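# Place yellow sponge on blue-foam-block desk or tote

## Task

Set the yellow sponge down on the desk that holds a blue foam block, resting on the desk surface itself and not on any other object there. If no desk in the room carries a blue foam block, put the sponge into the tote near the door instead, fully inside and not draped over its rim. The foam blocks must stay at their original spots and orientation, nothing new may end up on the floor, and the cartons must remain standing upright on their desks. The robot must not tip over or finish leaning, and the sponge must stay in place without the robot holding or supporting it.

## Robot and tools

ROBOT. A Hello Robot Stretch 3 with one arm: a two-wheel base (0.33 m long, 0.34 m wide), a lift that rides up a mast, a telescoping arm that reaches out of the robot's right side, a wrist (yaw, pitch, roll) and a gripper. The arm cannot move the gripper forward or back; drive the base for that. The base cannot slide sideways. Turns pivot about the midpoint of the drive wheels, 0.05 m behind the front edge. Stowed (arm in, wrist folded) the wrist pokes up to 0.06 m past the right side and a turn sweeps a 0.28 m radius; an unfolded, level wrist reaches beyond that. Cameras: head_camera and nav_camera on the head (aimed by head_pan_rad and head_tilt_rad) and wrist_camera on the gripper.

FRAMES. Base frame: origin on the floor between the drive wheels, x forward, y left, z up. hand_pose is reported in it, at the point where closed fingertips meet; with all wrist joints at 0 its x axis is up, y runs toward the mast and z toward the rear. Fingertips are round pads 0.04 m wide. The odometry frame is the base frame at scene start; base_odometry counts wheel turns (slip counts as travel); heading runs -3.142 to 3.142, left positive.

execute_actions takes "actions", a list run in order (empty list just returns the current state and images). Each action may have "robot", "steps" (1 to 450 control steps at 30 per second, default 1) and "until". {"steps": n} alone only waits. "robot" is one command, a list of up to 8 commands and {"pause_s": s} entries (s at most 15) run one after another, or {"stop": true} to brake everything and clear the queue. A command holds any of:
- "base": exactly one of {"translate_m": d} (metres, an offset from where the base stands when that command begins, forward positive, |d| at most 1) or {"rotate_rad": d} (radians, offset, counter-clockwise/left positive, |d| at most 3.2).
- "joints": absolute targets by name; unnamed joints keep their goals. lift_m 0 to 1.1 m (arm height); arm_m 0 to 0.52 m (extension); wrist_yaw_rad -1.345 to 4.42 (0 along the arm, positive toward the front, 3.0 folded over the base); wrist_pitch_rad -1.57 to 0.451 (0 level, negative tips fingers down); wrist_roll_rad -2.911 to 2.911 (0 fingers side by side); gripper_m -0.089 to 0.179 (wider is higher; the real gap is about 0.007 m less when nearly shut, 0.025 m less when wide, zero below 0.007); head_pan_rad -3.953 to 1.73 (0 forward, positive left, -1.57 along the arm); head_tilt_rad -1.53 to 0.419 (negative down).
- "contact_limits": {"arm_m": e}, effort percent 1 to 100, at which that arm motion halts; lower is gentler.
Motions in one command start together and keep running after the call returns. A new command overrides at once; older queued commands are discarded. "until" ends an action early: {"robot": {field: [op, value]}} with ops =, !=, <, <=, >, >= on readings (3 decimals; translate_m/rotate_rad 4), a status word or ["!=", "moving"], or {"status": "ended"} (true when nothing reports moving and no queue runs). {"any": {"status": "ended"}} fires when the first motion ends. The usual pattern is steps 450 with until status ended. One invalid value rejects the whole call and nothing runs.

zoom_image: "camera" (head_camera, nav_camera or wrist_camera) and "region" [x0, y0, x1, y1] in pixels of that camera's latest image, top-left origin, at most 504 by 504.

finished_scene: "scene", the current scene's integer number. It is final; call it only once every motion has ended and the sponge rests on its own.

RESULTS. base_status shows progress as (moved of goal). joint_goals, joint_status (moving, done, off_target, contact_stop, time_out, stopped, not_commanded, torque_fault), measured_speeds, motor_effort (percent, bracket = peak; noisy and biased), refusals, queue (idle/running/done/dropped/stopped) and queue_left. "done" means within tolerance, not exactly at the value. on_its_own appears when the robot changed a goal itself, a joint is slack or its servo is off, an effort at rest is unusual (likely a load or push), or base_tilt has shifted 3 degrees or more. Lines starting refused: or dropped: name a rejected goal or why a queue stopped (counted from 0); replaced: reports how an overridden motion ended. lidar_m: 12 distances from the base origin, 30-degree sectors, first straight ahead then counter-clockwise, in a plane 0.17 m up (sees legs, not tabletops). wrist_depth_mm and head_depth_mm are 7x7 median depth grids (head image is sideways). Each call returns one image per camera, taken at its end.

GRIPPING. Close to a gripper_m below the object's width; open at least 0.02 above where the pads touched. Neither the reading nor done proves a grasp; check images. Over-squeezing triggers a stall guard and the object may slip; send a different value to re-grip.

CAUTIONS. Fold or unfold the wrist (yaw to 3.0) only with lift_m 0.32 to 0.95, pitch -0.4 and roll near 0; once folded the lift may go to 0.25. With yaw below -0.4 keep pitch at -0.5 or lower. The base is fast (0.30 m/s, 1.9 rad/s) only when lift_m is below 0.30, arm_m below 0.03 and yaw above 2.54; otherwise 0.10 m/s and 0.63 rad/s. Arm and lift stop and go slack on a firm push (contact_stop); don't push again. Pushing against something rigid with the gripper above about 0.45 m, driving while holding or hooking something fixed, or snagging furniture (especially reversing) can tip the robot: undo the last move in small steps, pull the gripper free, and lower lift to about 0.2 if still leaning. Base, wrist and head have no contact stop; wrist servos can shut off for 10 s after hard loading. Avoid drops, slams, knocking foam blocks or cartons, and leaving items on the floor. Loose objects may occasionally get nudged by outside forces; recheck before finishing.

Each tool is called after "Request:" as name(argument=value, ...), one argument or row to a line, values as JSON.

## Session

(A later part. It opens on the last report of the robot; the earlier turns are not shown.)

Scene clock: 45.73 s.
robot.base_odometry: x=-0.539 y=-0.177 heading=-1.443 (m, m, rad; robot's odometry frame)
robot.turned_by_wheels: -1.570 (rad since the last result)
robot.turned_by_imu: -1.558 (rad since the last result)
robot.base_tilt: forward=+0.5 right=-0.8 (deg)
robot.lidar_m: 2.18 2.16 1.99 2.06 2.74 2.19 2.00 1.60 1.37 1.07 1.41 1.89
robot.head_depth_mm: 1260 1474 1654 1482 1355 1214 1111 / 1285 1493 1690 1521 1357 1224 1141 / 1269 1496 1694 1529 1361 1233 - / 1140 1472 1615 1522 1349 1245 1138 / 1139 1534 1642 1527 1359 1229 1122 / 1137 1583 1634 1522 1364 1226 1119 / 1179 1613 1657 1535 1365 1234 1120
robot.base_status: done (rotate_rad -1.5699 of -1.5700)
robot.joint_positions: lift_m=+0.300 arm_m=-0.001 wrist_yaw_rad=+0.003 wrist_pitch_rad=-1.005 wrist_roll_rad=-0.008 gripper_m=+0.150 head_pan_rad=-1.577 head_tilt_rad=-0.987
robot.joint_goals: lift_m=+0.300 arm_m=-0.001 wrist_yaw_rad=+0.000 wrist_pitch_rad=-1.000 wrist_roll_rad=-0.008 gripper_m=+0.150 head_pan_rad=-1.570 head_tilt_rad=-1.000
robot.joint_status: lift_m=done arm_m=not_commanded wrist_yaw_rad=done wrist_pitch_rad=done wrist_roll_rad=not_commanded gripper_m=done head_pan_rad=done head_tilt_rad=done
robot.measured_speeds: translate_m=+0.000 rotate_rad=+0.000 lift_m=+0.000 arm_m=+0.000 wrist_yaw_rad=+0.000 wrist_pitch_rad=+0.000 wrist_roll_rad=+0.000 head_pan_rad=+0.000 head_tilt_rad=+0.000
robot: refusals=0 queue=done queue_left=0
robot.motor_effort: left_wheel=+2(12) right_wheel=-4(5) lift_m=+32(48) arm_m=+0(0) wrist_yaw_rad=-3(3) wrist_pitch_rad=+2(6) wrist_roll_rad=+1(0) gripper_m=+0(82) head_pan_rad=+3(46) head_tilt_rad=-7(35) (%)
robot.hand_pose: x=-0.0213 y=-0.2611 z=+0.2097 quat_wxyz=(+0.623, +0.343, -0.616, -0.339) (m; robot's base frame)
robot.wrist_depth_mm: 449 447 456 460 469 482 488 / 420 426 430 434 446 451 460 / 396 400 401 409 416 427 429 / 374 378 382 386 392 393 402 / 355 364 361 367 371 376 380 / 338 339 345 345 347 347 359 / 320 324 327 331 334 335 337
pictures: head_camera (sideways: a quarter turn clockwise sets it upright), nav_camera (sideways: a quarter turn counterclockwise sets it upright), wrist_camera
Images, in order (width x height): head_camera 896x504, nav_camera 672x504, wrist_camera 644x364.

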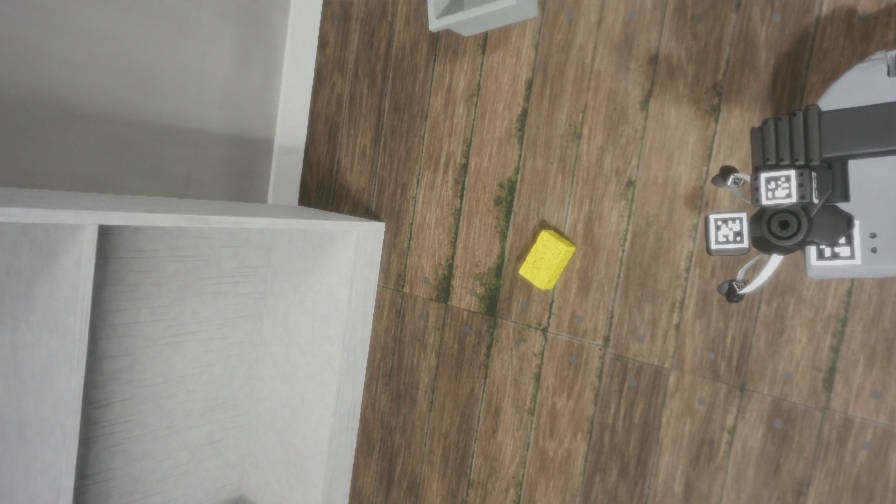

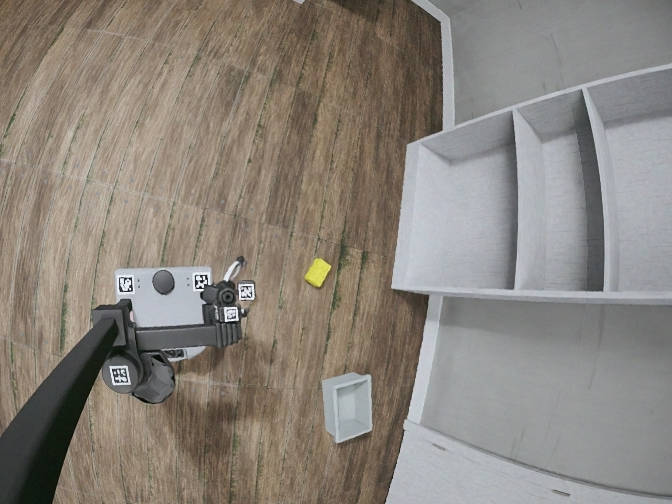

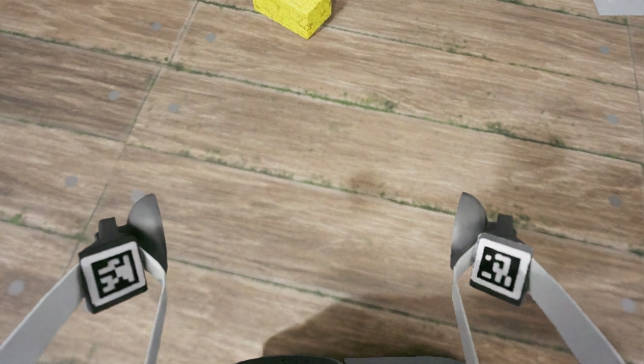

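Request:
execute_actions(
  actions=[
    {"robot":{"joints":{"wrist_pitch_rad":-1.5,"arm_m":0.46,"wrist_roll_rad":0.6,"lift_m":0.3}},"steps":450,"until":{"robot":{"status":"ended"}}},
  ],
)

Scene clock: 51.13 s.
robot.base_odometry: x=-0.539 y=-0.177 heading=-1.443 (m, m, rad; robot's odometry frame)
robot.turned_by_wheels: +0.000 (rad since the last result)
robot.turned_by_imu: +0.000 (rad since the last result)
robot.base_tilt: forward=+0.5 right=-0.7 (deg)
robot.lidar_m: 2.18 2.17 2.00 2.06 2.74 2.19 2.00 1.60 1.37 1.07 1.41 1.89
robot.head_depth_mm: 1261 1468 1661 1492 1354 1221 1115 / 1280 1495 1686 1514 1359 1223 1141 / 1269 1503 1712 1526 1362 1227 - / 1141 1473 1595 1555 1343 1225 1148 / 1139 1535 1641 1539 1362 1230 1116 / 1137 1571 1643 1529 1357 1227 1115 / 1173 1615 1646 1529 1362 1230 1113
robot.base_status: done (rotate_rad -1.5699 of -1.5700)
robot.joint_positions: lift_m=+0.300 arm_m=+0.460 wrist_yaw_rad=+0.001 wrist_pitch_rad=-1.496 wrist_roll_rad=+0.595 gripper_m=+0.150 head_pan_rad=-1.577 head_tilt_rad=-0.987
robot.joint_goals: lift_m=+0.300 arm_m=+0.460 wrist_yaw_rad=+0.000 wrist_pitch_rad=-1.500 wrist_roll_rad=+0.600 gripper_m=+0.150 head_pan_rad=-1.570 head_tilt_rad=-1.000
robot.joint_status: lift_m=done arm_m=done wrist_yaw_rad=done wrist_pitch_rad=done wrist_roll_rad=done gripper_m=done head_pan_rad=done head_tilt_rad=done
robot.measured_speeds: translate_m=+0.000 rotate_rad=+0.000 lift_m=+0.000 arm_m=+0.000 wrist_yaw_rad=+0.000 wrist_pitch_rad=+0.000 wrist_roll_rad=+0.000 head_pan_rad=+0.000 head_tilt_rad=+0.000
robot: refusals=0 queue=done queue_left=0
robot.motor_effort: left_wheel=+2(2) right_wheel=-4(3) lift_m=+33(35) arm_m=+2(4) wrist_yaw_rad=-1(2) wrist_pitch_rad=-2(2) wrist_roll_rad=+2(4) gripper_m=+1(0) head_pan_rad=+2(4) head_tilt_rad=-7(7) (%)
robot.hand_pose: x=-0.0217 y=-0.5997 z=+0.1816 quat_wxyz=(+0.344, +0.319, -0.647, -0.601) (m; robot's base frame)
robot.wrist_depth_mm: 313 316 310 312 310 311 312 / 319 321 320 320 319 320 323 / 325 330 325 328 328 329 325 / 337 333 293 333 338 335 338 / 348 341 347 343 346 343 346 / 353 358 355 359 354 358 352 / 370 371 366 364 366 372 365
pictures: head_camera (sideways: a quarter turn clockwise sets it upright), nav_camera (sideways: a quarter turn counterclockwise sets it upright), wrist_camera
Images, in order (width x height): head_camera 896x504, nav_camera 672x504, wrist_camera 644x364.

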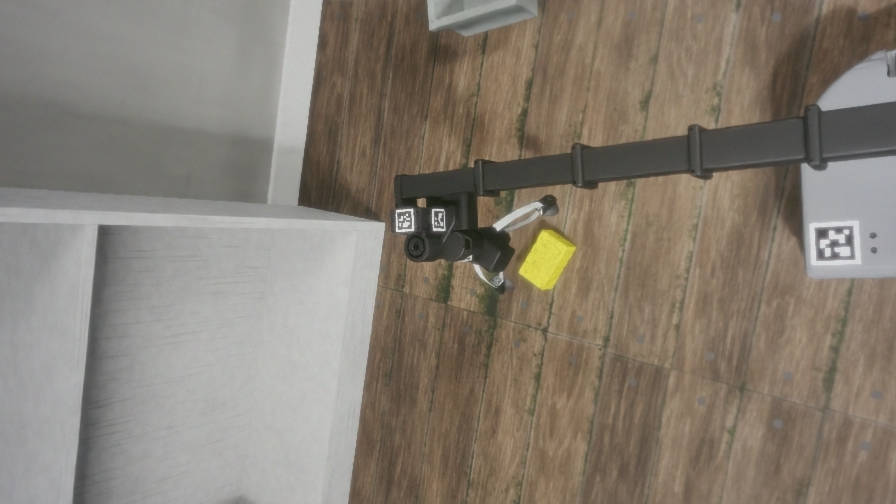

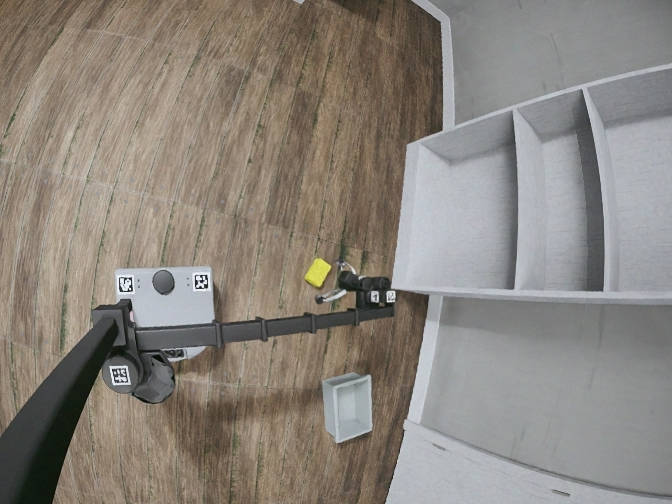

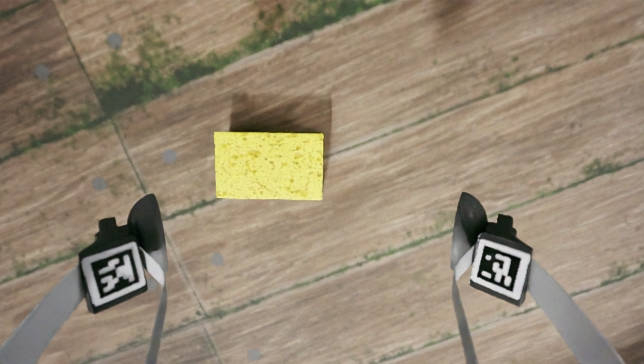

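Request:
execute_actions(
  actions=[
    {"robot":[{"base":{"translate_m":0.02},"joints":{"wrist_pitch_rad":-1.57,"arm_m":0.48,"wrist_roll_rad":-0.97,"lift_m":0.22}}],"steps":450,"until":{"robot":{"status":"ended"}}},
  ],
)

Scene clock: 53.47 s.
robot.base_odometry: x=-0.536 y=-0.197 heading=-1.443 (m, m, rad; robot's odometry frame)
robot.turned_by_wheels: +0.000 (rad since the last result)
robot.turned_by_imu: +0.000 (rad since the last result)
robot.base_tilt: forward=+0.5 right=-0.7 (deg)
robot.lidar_m: 2.17 2.14 1.99 2.07 2.74 1.99 2.02 1.60 1.37 1.08 1.40 1.87
robot.head_depth_mm: 1259 1463 1663 1517 1360 1223 1115 / 1288 1501 1681 1510 1359 1218 1142 / 1235 1463 1690 1556 1356 1218 - / 1140 1511 1610 1574 1335 1224 1143 / 1135 1549 1623 1526 1362 1226 1113 / 1171 1590 1637 1525 1355 1226 1120 / 1175 1629 1643 1526 1361 1228 1122
robot.base_status: done (translate_m +0.0200 of +0.0200)
robot.joint_positions: lift_m=+0.220 arm_m=+0.480 wrist_yaw_rad=+0.001 wrist_pitch_rad=-1.564 wrist_roll_rad=-0.963 gripper_m=+0.150 head_pan_rad=-1.577 head_tilt_rad=-0.987
robot.joint_goals: lift_m=+0.220 arm_m=+0.480 wrist_yaw_rad=+0.000 wrist_pitch_rad=-1.570 wrist_roll_rad=-0.970 gripper_m=+0.150 head_pan_rad=-1.570 head_tilt_rad=-1.000
robot.joint_status: lift_m=done arm_m=done wrist_yaw_rad=done wrist_pitch_rad=done wrist_roll_rad=done gripper_m=done head_pan_rad=done head_tilt_rad=done
robot.measured_speeds: translate_m=+0.000 rotate_rad=+0.000 lift_m=+0.000 arm_m=+0.000 wrist_yaw_rad=+0.000 wrist_pitch_rad=+0.000 wrist_roll_rad=+0.000 head_pan_rad=+0.000 head_tilt_rad=+0.000
robot: refusals=0 queue=done queue_left=0
robot.motor_effort: left_wheel=+2(7) right_wheel=-4(5) lift_m=+33(33) arm_m=+2(2) wrist_yaw_rad=-1(2) wrist_pitch_rad=-3(3) wrist_roll_rad=-3(4) gripper_m=+0(0) head_pan_rad=+2(4) head_tilt_rad=-7(7) (%)
robot.hand_pose: x=-0.0215 y=-0.6025 z=+0.1026 quat_wxyz=(+0.677, +0.673, -0.212, -0.211) (m; robot's base frame)
robot.wrist_depth_mm: 224 225 229 232 237 239 240 / 231 234 237 240 242 247 249 / 238 242 244 207 252 256 260 / 248 249 254 215 259 265 266 / 259 258 263 269 269 275 281 / 263 275 274 278 285 289 290 / 278 279 287 289 298 302 305
pictures: head_camera (sideways: a quarter turn clockwise sets it upright), nav_camera (sideways: a quarter turn counterclockwise sets it upright), wrist_camera
Images, in order (width x height): head_camera 896x504, nav_camera 672x504, wrist_camera 644x364.

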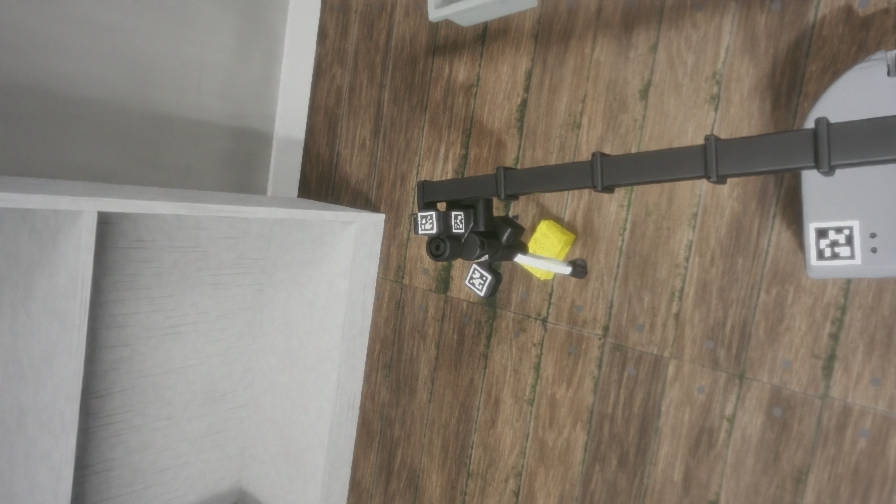

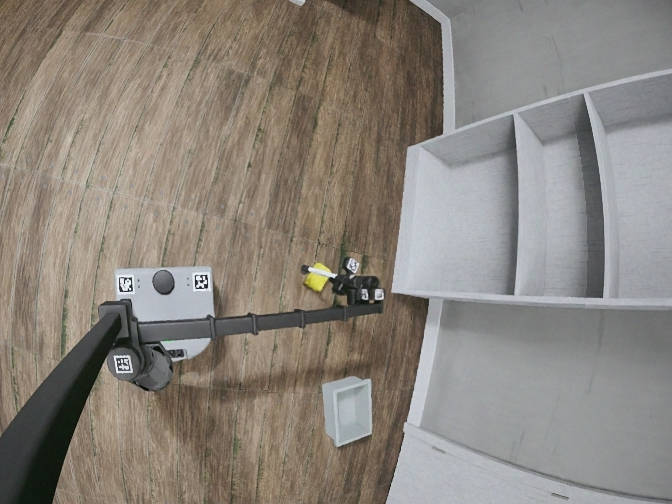

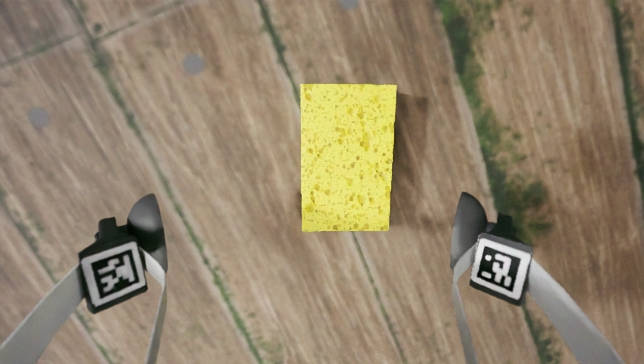

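Request:
execute_actions(
  actions=[
    {"robot":[{"base":{"translate_m":-0.015},"joints":{"arm_m":0.5,"lift_m":0.17}}],"steps":450,"until":{"robot":{"status":"ended"}}},
  ],
)

Scene clock: 55.40 s.
robot.base_odometry: x=-0.538 y=-0.182 heading=-1.443 (m, m, rad; robot's odometry frame)
robot.turned_by_wheels: +0.000 (rad since the last result)
robot.turned_by_imu: +0.000 (rad since the last result)
robot.base_tilt: forward=+0.5 right=-0.7 (deg)
robot.lidar_m: 2.18 2.16 1.99 2.06 2.74 2.19 2.00 1.59 1.37 1.08 1.40 1.89
robot.head_depth_mm: 1267 1472 1660 1490 1353 1222 1114 / 1275 1499 1687 1518 1352 1222 1145 / 1252 1493 1687 1546 1356 1236 - / 1141 1485 1607 1581 1341 1225 1144 / 1137 1541 1639 1535 1361 1224 1118 / 1172 1578 1630 1535 1353 1227 1122 / 1172 1620 1642 1526 1365 1233 1124
robot.base_status: done (translate_m -0.0150 of -0.0150)
robot.joint_positions: lift_m=+0.170 arm_m=+0.500 wrist_yaw_rad=+0.001 wrist_pitch_rad=-1.564 wrist_roll_rad=-0.963 gripper_m=+0.150 head_pan_rad=-1.577 head_tilt_rad=-0.987
robot.joint_goals: lift_m=+0.170 arm_m=+0.500 wrist_yaw_rad=+0.000 wrist_pitch_rad=-1.570 wrist_roll_rad=-0.970 gripper_m=+0.150 head_pan_rad=-1.570 head_tilt_rad=-1.000
robot.joint_status: lift_m=done arm_m=done wrist_yaw_rad=done wrist_pitch_rad=done wrist_roll_rad=done gripper_m=done head_pan_rad=done head_tilt_rad=done
robot.measured_speeds: translate_m=+0.000 rotate_rad=+0.000 lift_m=+0.000 arm_m=+0.000 wrist_yaw_rad=+0.000 wrist_pitch_rad=+0.000 wrist_roll_rad=+0.000 head_pan_rad=+0.000 head_tilt_rad=+0.000
robot: refusals=0 queue=done queue_left=0
robot.motor_effort: left_wheel=+2(3) right_wheel=-3(7) lift_m=+33(32) arm_m=+3(3) wrist_yaw_rad=-1(1) wrist_pitch_rad=-3(3) wrist_roll_rad=-3(3) gripper_m=+0(0) head_pan_rad=+3(3) head_tilt_rad=-7(7) (%)
robot.hand_pose: x=-0.0215 y=-0.6224 z=+0.0526 quat_wxyz=(+0.677, +0.673, -0.212, -0.211) (m; robot's base frame)
robot.wrist_depth_mm: 181 183 186 187 189 192 193 / 186 189 190 153 195 198 201 / 194 195 197 156 202 206 208 / 199 201 202 162 210 213 217 / 208 207 211 169 219 221 225 / 213 218 222 225 227 234 235 / 226 227 231 233 237 240 245
pictures: head_camera (sideways: a quarter turn clockwise sets it upright), nav_camera (sideways: a quarter turn counterclockwise sets it upright), wrist_camera
Images, in order (width x height): head_camera 896x504, nav_camera 672x504, wrist_camera 644x364.

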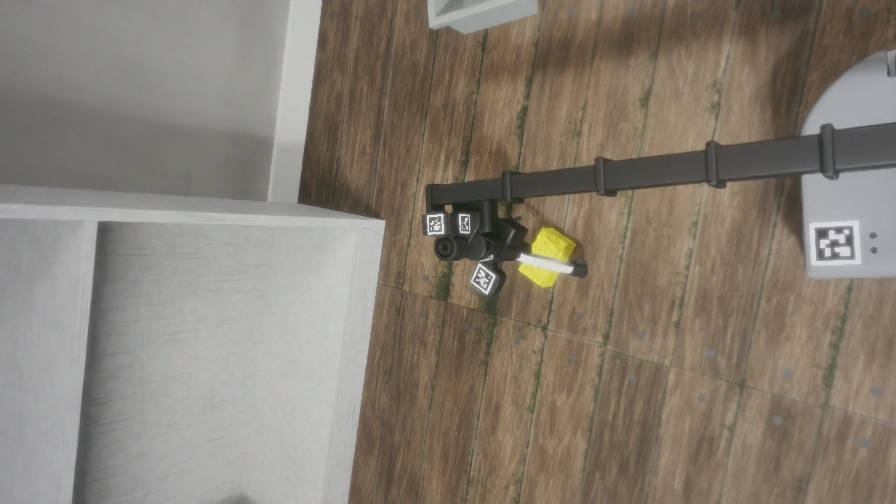

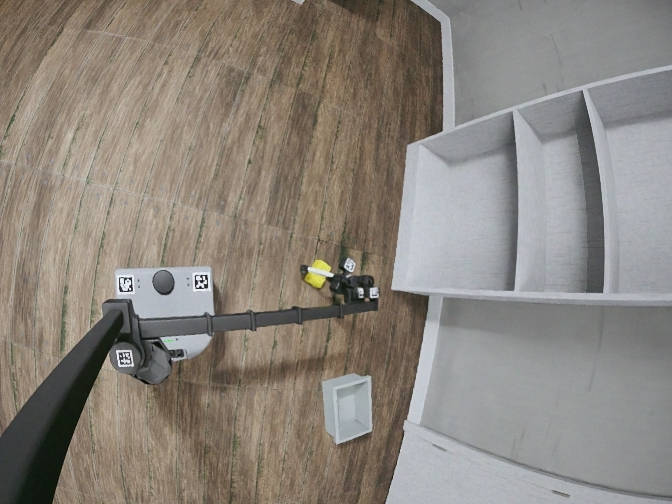

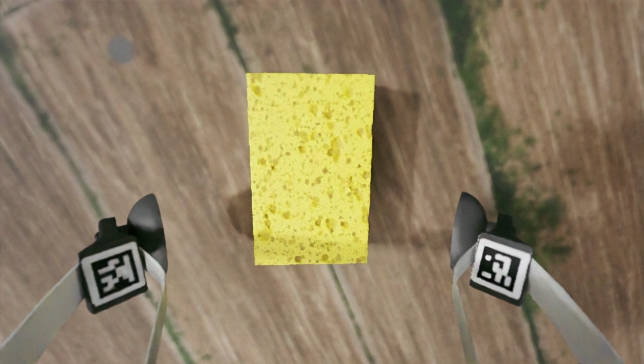

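Request:
execute_actions(
  actions=[
    {"robot":[{"joints":{"lift_m":0.14}},{"joints":{"gripper_m":0.03}},{"pause_s":0.7},{"joints":{"lift_m":0.3}}],"steps":450,"until":{"robot":{"status":"ended"}}},
  ],
)

Scene clock: 61.77 s.
robot.base_odometry: x=-0.538 y=-0.182 heading=-1.443 (m, m, rad; robot's odometry frame)
robot.turned_by_wheels: +0.000 (rad since the last result)
robot.turned_by_imu: +0.000 (rad since the last result)
robot.base_tilt: forward=+0.5 right=-0.7 (deg)
robot.lidar_m: 2.18 2.16 1.99 2.07 2.73 2.19 2.00 1.60 1.38 0.59 1.41 1.88
robot.head_depth_mm: 1260 1470 1654 1502 1359 1219 1120 / 1283 1512 1691 1514 1352 1218 1142 / 1262 1486 1706 1504 1356 1225 - / 1137 1482 1600 1479 1332 1226 1144 / 1139 1542 1638 1529 1366 1229 1115 / 1170 1576 1640 1532 1360 1229 1121 / 1175 1608 1656 1528 1367 1229 1118
robot.base_status: done (translate_m -0.0150 of -0.0150)
robot.joint_positions: lift_m=+0.300 arm_m=+0.500 wrist_yaw_rad=+0.001 wrist_pitch_rad=-1.567 wrist_roll_rad=-0.963 gripper_m=+0.031 head_pan_rad=-1.577 head_tilt_rad=-0.987
robot.joint_goals: lift_m=+0.300 arm_m=+0.500 wrist_yaw_rad=+0.000 wrist_pitch_rad=-1.570 wrist_roll_rad=-0.970 gripper_m=+0.030 head_pan_rad=-1.570 head_tilt_rad=-1.000
robot.joint_status: lift_m=done arm_m=done wrist_yaw_rad=done wrist_pitch_rad=done wrist_roll_rad=done gripper_m=done head_pan_rad=done head_tilt_rad=done
robot.measured_speeds: translate_m=+0.000 rotate_rad=+0.000 lift_m=+0.000 arm_m=+0.000 wrist_yaw_rad=+0.000 wrist_pitch_rad=+0.000 wrist_roll_rad=+0.000 head_pan_rad=+0.000 head_tilt_rad=+0.000
robot: refusals=0 queue=done queue_left=0
robot.motor_effort: left_wheel=+2(2) right_wheel=-3(2) lift_m=+46(53) arm_m=+2(3) wrist_yaw_rad=-2(1) wrist_pitch_rad=-2(3) wrist_roll_rad=-3(3) gripper_m=-13(87) head_pan_rad=+3(3) head_tilt_rad=-7(7) (%)
robot.hand_pose: x=-0.0215 y=-0.6218 z=+0.1821 quat_wxyz=(+0.676, +0.674, -0.211, -0.211) (m; robot's base frame)
robot.wrist_depth_mm: 295 295 299 302 307 311 316 / 303 310 306 121 315 321 326 / 315 318 316 125 328 334 340 / 326 331 327 129 339 346 352 / 339 338 134 135 350 357 366 / 353 353 249 140 375 374 382 / 365 373 374 384 381 392 401
pictures: head_camera (sideways: a quarter turn clockwise sets it upright), nav_camera (sideways: a quarter turn counterclockwise sets it upright), wrist_camera
Images, in order (width x height): head_camera 896x504, nav_camera 672x504, wrist_camera 644x364.

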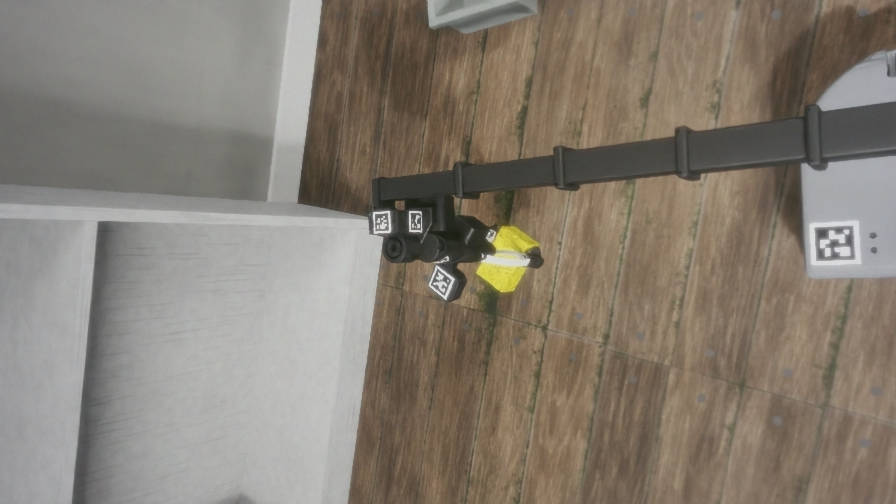

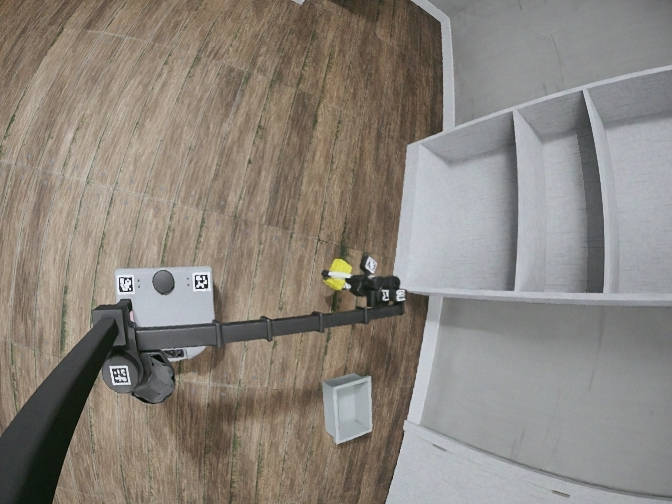

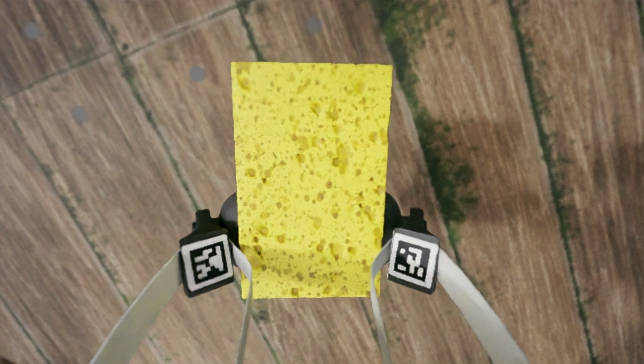

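Request:
execute_actions(
  actions=[
    {"robot":[{"joints":{"lift_m":0.95,"arm_m":0.0,"wrist_roll_rad":0}},{"base":{"rotate_rad":1.75},"joints":{"head_pan_rad":0,"head_tilt_rad":-0.6}},{"base":{"translate_m":1.0}}],"steps":450,"until":{"robot":{"status":"ended"}}},
    {"steps":300,"until":{"robot":{"status":"ended"}}},
  ],
)

Scene clock: 84.33 s.
robot.base_odometry: x=+0.415 y=+0.120 heading=+0.307 (m, m, rad; robot's odometry frame)
robot.turned_by_wheels: +1.750 (rad since the last result)
robot.turned_by_imu: +1.737 (rad since the last result)
robot.base_tilt: forward=+0.6 right=-0.7 (deg)
robot.lidar_m: 1.07 1.91 1.51 1.37 2.45 2.27 2.05 2.53 2.30 2.42 1.36 1.49
robot.head_depth_mm: 1224 1335 1354 862 862 1462 1254 / 1258 1381 1349 893 1624 1474 1251 / 1304 1427 1356 965 1445 1475 1259 / 1361 1493 1601 1006 1745 1479 1261 / 1404 1550 1723 1012 1797 1481 1267 / 1455 1615 1805 2071 1798 1491 1271 / 1504 1682 1898 2130 1805 1493 1274
robot.base_status: done (translate_m +1.0000 of +1.0000)
robot.joint_positions: lift_m=+0.950 arm_m=+0.000 wrist_yaw_rad=+0.001 wrist_pitch_rad=-1.567 wrist_roll_rad=-0.006 gripper_m=+0.031 head_pan_rad=-0.007 head_tilt_rad=-0.606
robot.joint_goals: lift_m=+0.950 arm_m=+0.000 wrist_yaw_rad=+0.000 wrist_pitch_rad=-1.570 wrist_roll_rad=+0.000 gripper_m=+0.030 head_pan_rad=+0.000 head_tilt_rad=-0.600
robot.joint_status: lift_m=done arm_m=done wrist_yaw_rad=done wrist_pitch_rad=done wrist_roll_rad=done gripper_m=done head_pan_rad=done head_tilt_rad=done
robot.measured_speeds: translate_m=+0.000 rotate_rad=+0.000 lift_m=+0.000 arm_m=+0.000 wrist_yaw_rad=+0.000 wrist_pitch_rad=+0.000 wrist_roll_rad=+0.000 head_pan_rad=+0.000 head_tilt_rad=+0.000
robot: refusals=0 queue=done queue_left=0
robot.motor_effort: left_wheel=-3(7) right_wheel=+2(6) lift_m=+46(50) arm_m=-3(1) wrist_yaw_rad=-1(1) wrist_pitch_rad=-2(2) wrist_roll_rad=+3(3) gripper_m=-12(12) head_pan_rad=+2(47) head_tilt_rad=+3(31) (%)
robot.hand_pose: x=-0.0216 y=-0.1222 z=+0.8321 quat_wxyz=(+0.503, +0.501, -0.499, -0.498) (m; robot's base frame)
robot.wrist_depth_mm: 849 840 865 866 873 891 921 / 888 921 870 121 895 931 939 / 894 908 927 124 945 964 - / 956 961 921 129 - - - / - - 133 134 - - - / - - - 140 - - - / - - - - - - -
pictures: head_camera (sideways: a quarter turn clockwise sets it upright), nav_camera (sideways: a quarter turn counterclockwise sets it upright), wrist_camera
Images, in order (width x height): head_camera 896x504, nav_camera 672x504, wrist_camera 644x364.

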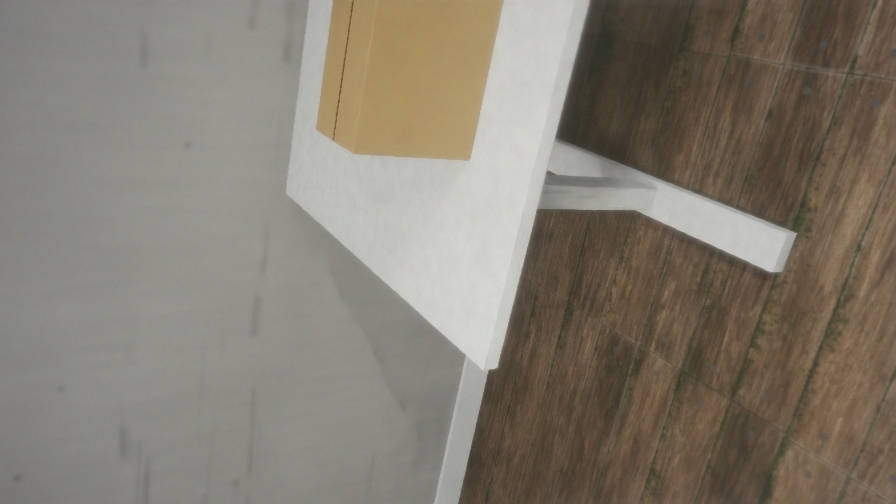

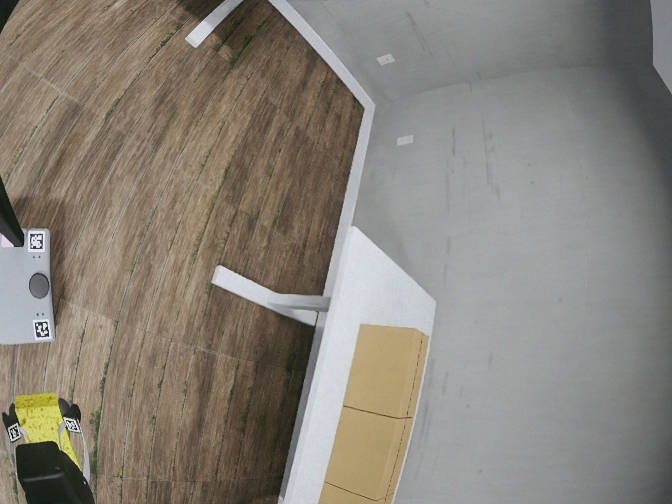

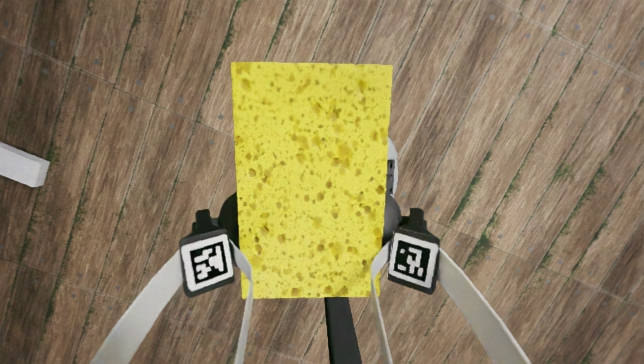

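Request:
execute_actions(
  actions=[
    {"robot":[{"base":{"translate_m":0.3},"joints":{"lift_m":1.0}},{"base":{"rotate_rad":1.2},"joints":{"head_pan_rad":-1.5,"head_tilt_rad":-0.9}},{"base":{"translate_m":0.17}},{"joints":{"arm_m":0.36}}],"steps":450,"until":{"robot":{"status":"ended"}}},
  ],
)

Scene clock: 98.90 s.
robot.base_odometry: x=+0.712 y=+0.380 heading=+1.507 (m, m, rad; robot's odometry frame)
robot.turned_by_wheels: +1.200 (rad since the last result)
robot.turned_by_imu: +1.190 (rad since the last result)
robot.base_tilt: forward=+0.6 right=-0.6 (deg)
robot.lidar_m: 1.29 1.21 1.92 2.53 2.40 2.91 2.59 1.41 1.26 0.76 1.28 1.79
robot.head_depth_mm: 1106 1020 626 703 1373 1256 1130 / 1127 1026 722 710 1399 1262 1127 / - - 579 721 1394 1265 1130 / 1110 1031 830 721 1383 1241 1135 / 1120 1266 898 723 1426 1264 1139 / 1131 1303 1543 1645 1445 1273 1137 / 1138 1314 1563 1650 1439 1272 1136
robot.base_status: done (translate_m +0.1700 of +0.1700)
robot.joint_positions: lift_m=+1.000 arm_m=+0.360 wrist_yaw_rad=+0.001 wrist_pitch_rad=-1.567 wrist_roll_rad=-0.005 gripper_m=+0.031 head_pan_rad=-1.493 head_tilt_rad=-0.889
robot.joint_goals: lift_m=+1.000 arm_m=+0.360 wrist_yaw_rad=+0.000 wrist_pitch_rad=-1.570 wrist_roll_rad=+0.000 gripper_m=+0.030 head_pan_rad=-1.500 head_tilt_rad=-0.900
robot.joint_status: lift_m=done arm_m=done wrist_yaw_rad=done wrist_pitch_rad=done wrist_roll_rad=done gripper_m=done head_pan_rad=done head_tilt_rad=done
robot.measured_speeds: translate_m=+0.000 rotate_rad=+0.000 lift_m=+0.000 arm_m=+0.000 wrist_yaw_rad=+0.000 wrist_pitch_rad=+0.000 wrist_roll_rad=+0.000 head_pan_rad=+0.000 head_tilt_rad=+0.000
robot: refusals=0 queue=done queue_left=0
robot.motor_effort: left_wheel=-3(7) right_wheel=+2(5) lift_m=+47(50) arm_m=+3(1) wrist_yaw_rad=-1(2) wrist_pitch_rad=-2(2) wrist_roll_rad=+2(3) gripper_m=-12(12) head_pan_rad=-4(48) head_tilt_rad=-6(31) (%)
robot.hand_pose: x=-0.0216 y=-0.4817 z=+0.8821 quat_wxyz=(+0.502, +0.500, -0.499, -0.498) (m; robot's base frame)
robot.wrist_depth_mm: 872 285 286 286 285 150 127 / 934 293 289 121 223 147 132 / 960 304 297 125 305 318 317 / - 315 308 129 321 327 328 / - - 134 134 333 336 343 / - - - 139 - - - / - - - - - - -
pictures: head_camera (sideways: a quarter turn clockwise sets it upright), nav_camera (sideways: a quarter turn counterclockwise sets it upright), wrist_camera
Images, in order (width x height): head_camera 896x504, nav_camera 672x504, wrist_camera 644x364.

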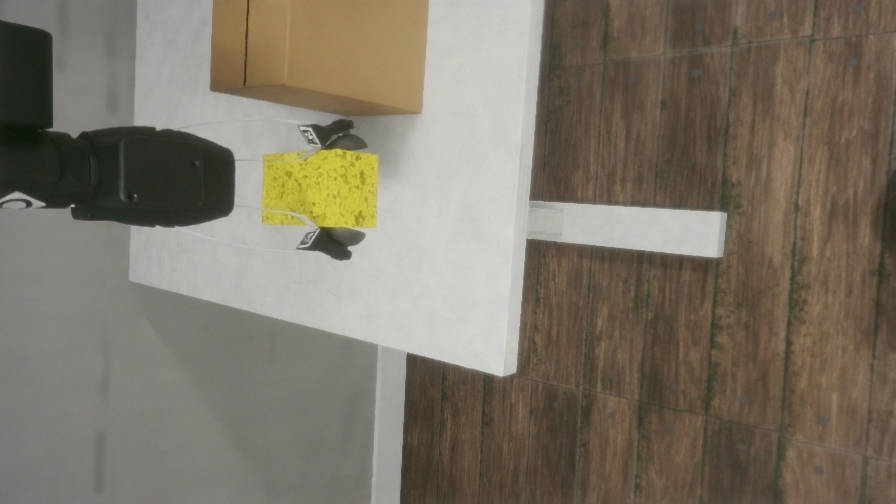

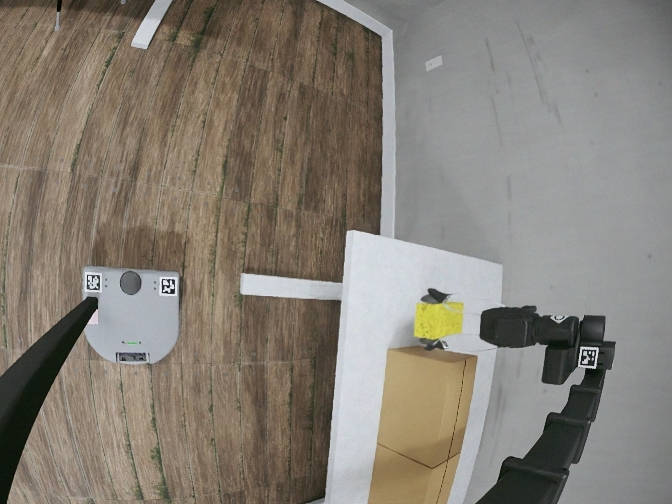

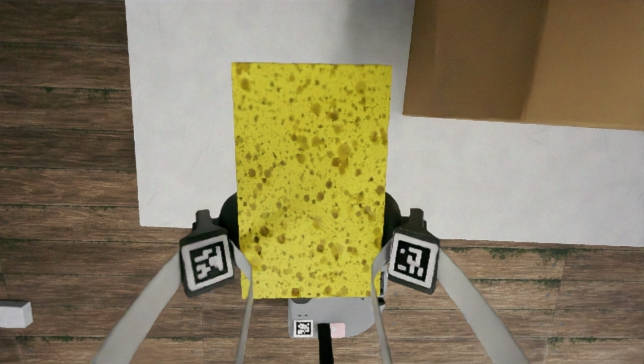

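Request:
execute_actions(
  actions=[
    {"robot":[{"base":{"translate_m":0.07},"joints":{"arm_m":0.47}},{"joints":{"lift_m":0.9}}],"steps":450,"until":{"robot":{"status":"ended"}}},
  ],
)

Scene clock: 103.47 s.
robot.base_odometry: x=+0.716 y=+0.450 heading=+1.507 (m, m, rad; robot's odometry frame)
robot.turned_by_wheels: +0.000 (rad since the last result)
robot.turned_by_imu: +0.000 (rad since the last result)
robot.base_tilt: forward=+0.6 right=-0.7 (deg)
robot.lidar_m: 1.21 1.15 1.87 2.53 2.50 2.97 2.66 1.47 1.26 0.76 1.28 1.73
robot.head_depth_mm: - 1021 747 704 1400 1259 1131 / - 1026 846 719 1404 1257 1133 / - - 769 718 1362 1242 1131 / 1109 1206 872 721 1403 1264 1138 / 1118 1299 1539 1651 1428 1263 1138 / 1131 1307 1554 1659 1423 1269 1134 / 1142 1309 1560 1640 1426 1277 1141
robot.base_status: done (translate_m +0.0700 of +0.0700)
robot.joint_positions: lift_m=+0.900 arm_m=+0.470 wrist_yaw_rad=+0.001 wrist_pitch_rad=-1.567 wrist_roll_rad=-0.005 gripper_m=+0.031 head_pan_rad=-1.493 head_tilt_rad=-0.889
robot.joint_goals: lift_m=+0.900 arm_m=+0.470 wrist_yaw_rad=+0.000 wrist_pitch_rad=-1.570 wrist_roll_rad=+0.000 gripper_m=+0.030 head_pan_rad=-1.500 head_tilt_rad=-0.900
robot.joint_status: lift_m=done arm_m=done wrist_yaw_rad=done wrist_pitch_rad=done wrist_roll_rad=done gripper_m=done head_pan_rad=done head_tilt_rad=done
robot.measured_speeds: translate_m=+0.000 rotate_rad=+0.000 lift_m=+0.000 arm_m=+0.000 wrist_yaw_rad=+0.000 wrist_pitch_rad=+0.000 wrist_roll_rad=+0.000 head_pan_rad=+0.000 head_tilt_rad=+0.000
robot: refusals=0 queue=done queue_left=0
robot.motor_effort: left_wheel=-3(3) right_wheel=+2(5) lift_m=+33(49) arm_m=+3(1) wrist_yaw_rad=-1(0) wrist_pitch_rad=-2(2) wrist_roll_rad=+2(3) gripper_m=-12(12) head_pan_rad=-4(3) head_tilt_rad=-7(6) (%)
robot.hand_pose: x=-0.0216 y=-0.5917 z=+0.7826 quat_wxyz=(+0.502, +0.500, -0.499, -0.498) (m; robot's base frame)
robot.wrist_depth_mm: 801 801 194 197 197 201 203 / 853 837 198 121 204 207 211 / 863 856 203 124 211 215 180 / 911 883 211 129 221 223 179 / 937 922 133 134 227 230 179 / 959 - 185 140 241 240 177 / - - 239 246 247 253 254
pictures: head_camera (sideways: a quarter turn clockwise sets it upright), nav_camera (sideways: a quarter turn counterclockwise sets it upright), wrist_camera
Images, in order (width x height): head_camera 896x504, nav_camera 672x504, wrist_camera 644x364.

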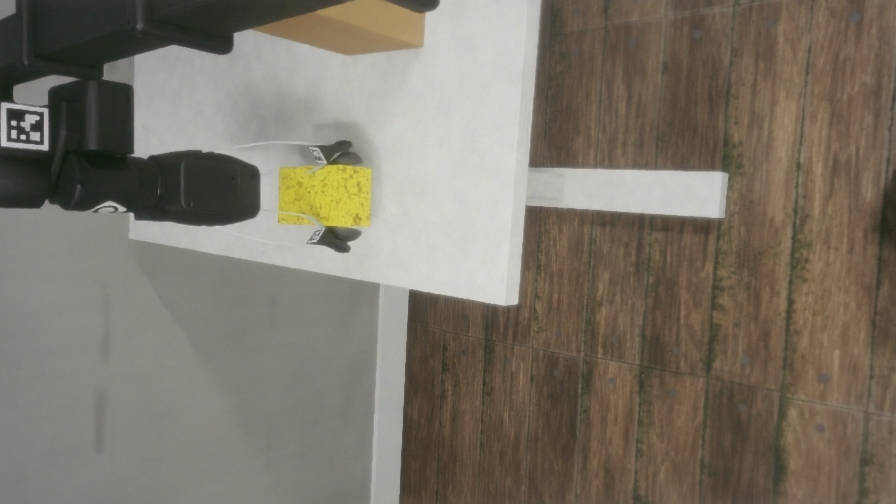

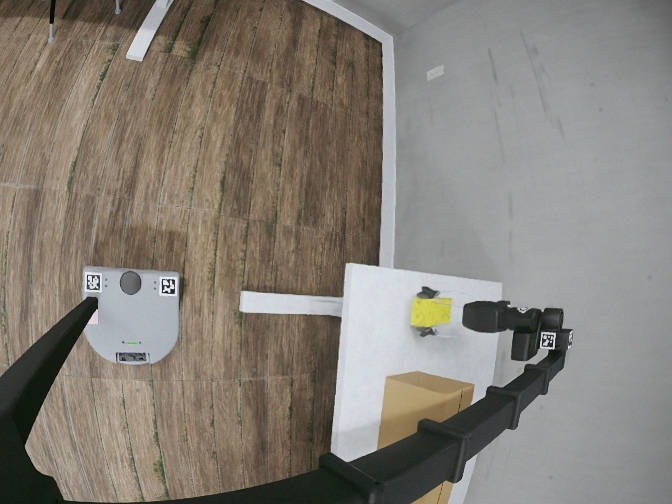

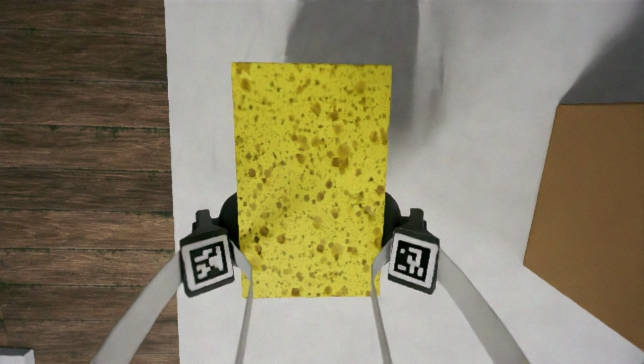

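Request:
execute_actions(
  actions=[
    {"robot":[{"base":{"translate_m":-0.03}},{"joints":{"lift_m":0.872}},{"joints":{"gripper_m":0.13}},{"pause_s":0.5},{"joints":{"lift_m":1.0}},{"joints":{"arm_m":0}}],"steps":450,"until":{"robot":{"status":"ended"}}},
  ],
)

Scene clock: 114.83 s.
robot.base_odometry: x=+0.715 y=+0.420 heading=+1.507 (m, m, rad; robot's odometry frame)
robot.turned_by_wheels: +0.000 (rad since the last result)
robot.turned_by_imu: -0.001 (rad since the last result)
robot.base_tilt: forward=+0.6 right=-0.8 (deg)
robot.lidar_m: 1.25 1.18 1.89 2.52 2.43 2.93 2.63 1.45 1.26 0.76 1.28 1.76
robot.head_depth_mm: 1087 1062 - - - 1236 1098 / 1101 1078 - - - - 1097 / 1107 1045 871 - - - 1091 / 1109 1057 852 723 1409 1283 1139 / 1119 1292 1503 774 1425 1278 1104 / 1134 1302 1549 1646 1435 1268 1133 / 1136 1317 1566 1660 1432 1283 1143
robot.base_status: done (translate_m -0.0300 of -0.0300)
robot.joint_positions: lift_m=+1.000 arm_m=+0.000 wrist_yaw_rad=+0.001 wrist_pitch_rad=-1.567 wrist_roll_rad=-0.005 gripper_m=+0.130 head_pan_rad=-1.493 head_tilt_rad=-0.889
robot.joint_goals: lift_m=+1.000 arm_m=+0.000 wrist_yaw_rad=+0.000 wrist_pitch_rad=-1.570 wrist_roll_rad=+0.000 gripper_m=+0.130 head_pan_rad=-1.500 head_tilt_rad=-0.900
robot.joint_status: lift_m=done arm_m=done wrist_yaw_rad=done wrist_pitch_rad=done wrist_roll_rad=done gripper_m=done head_pan_rad=done head_tilt_rad=done
robot.measured_speeds: translate_m=+0.000 rotate_rad=+0.000 lift_m=+0.000 arm_m=+0.000 wrist_yaw_rad=+0.000 wrist_pitch_rad=+0.000 wrist_roll_rad=+0.000 head_pan_rad=+0.000 head_tilt_rad=+0.000
robot: refusals=0 queue=done queue_left=0
robot.motor_effort: left_wheel=-3(7) right_wheel=+2(3) lift_m=+47(50) arm_m=-3(3) wrist_yaw_rad=-1(1) wrist_pitch_rad=-2(1) wrist_roll_rad=+3(2) gripper_m=+1(82) head_pan_rad=-3(3) head_tilt_rad=-6(6) (%)
robot.hand_pose: x=-0.0216 y=-0.1222 z=+0.8821 quat_wxyz=(+0.502, +0.500, -0.499, -0.498) (m; robot's base frame)
robot.wrist_depth_mm: 902 857 920 916 957 935 945 / 898 938 932 937 - - - / 953 972 - - - - - / - - - - - - - / - - - - - - - / - - - - - - - / - - - - - - -
pictures: head_camera (sideways: a quarter turn clockwise sets it upright), nav_camera (sideways: a quarter turn counterclockwise sets it upright), wrist_camera
Images, in order (width x height): head_camera 896x504, nav_camera 672x504, wrist_camera 644x364.

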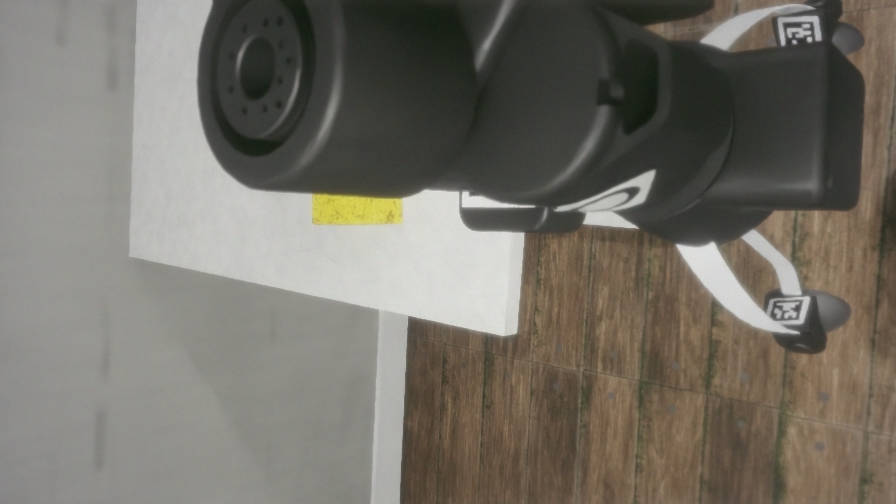

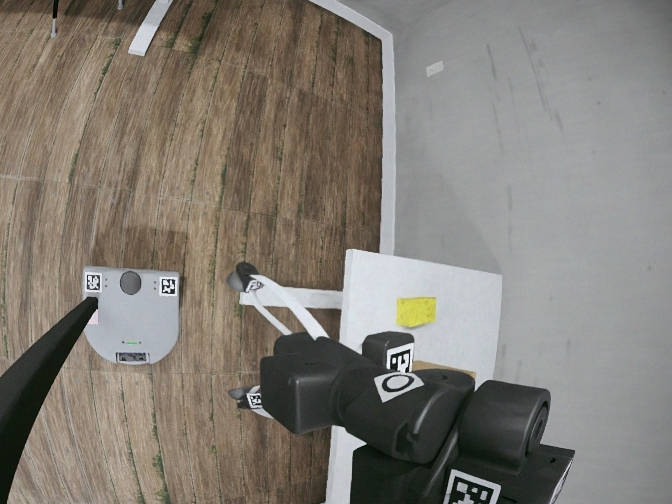

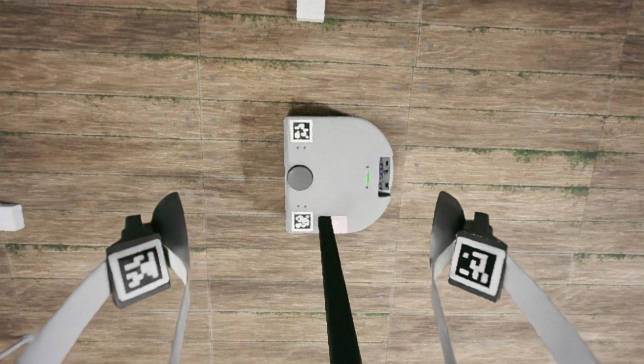

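Request:
finished_scene(
  scene=1,
)

The scene is finished: the task was done.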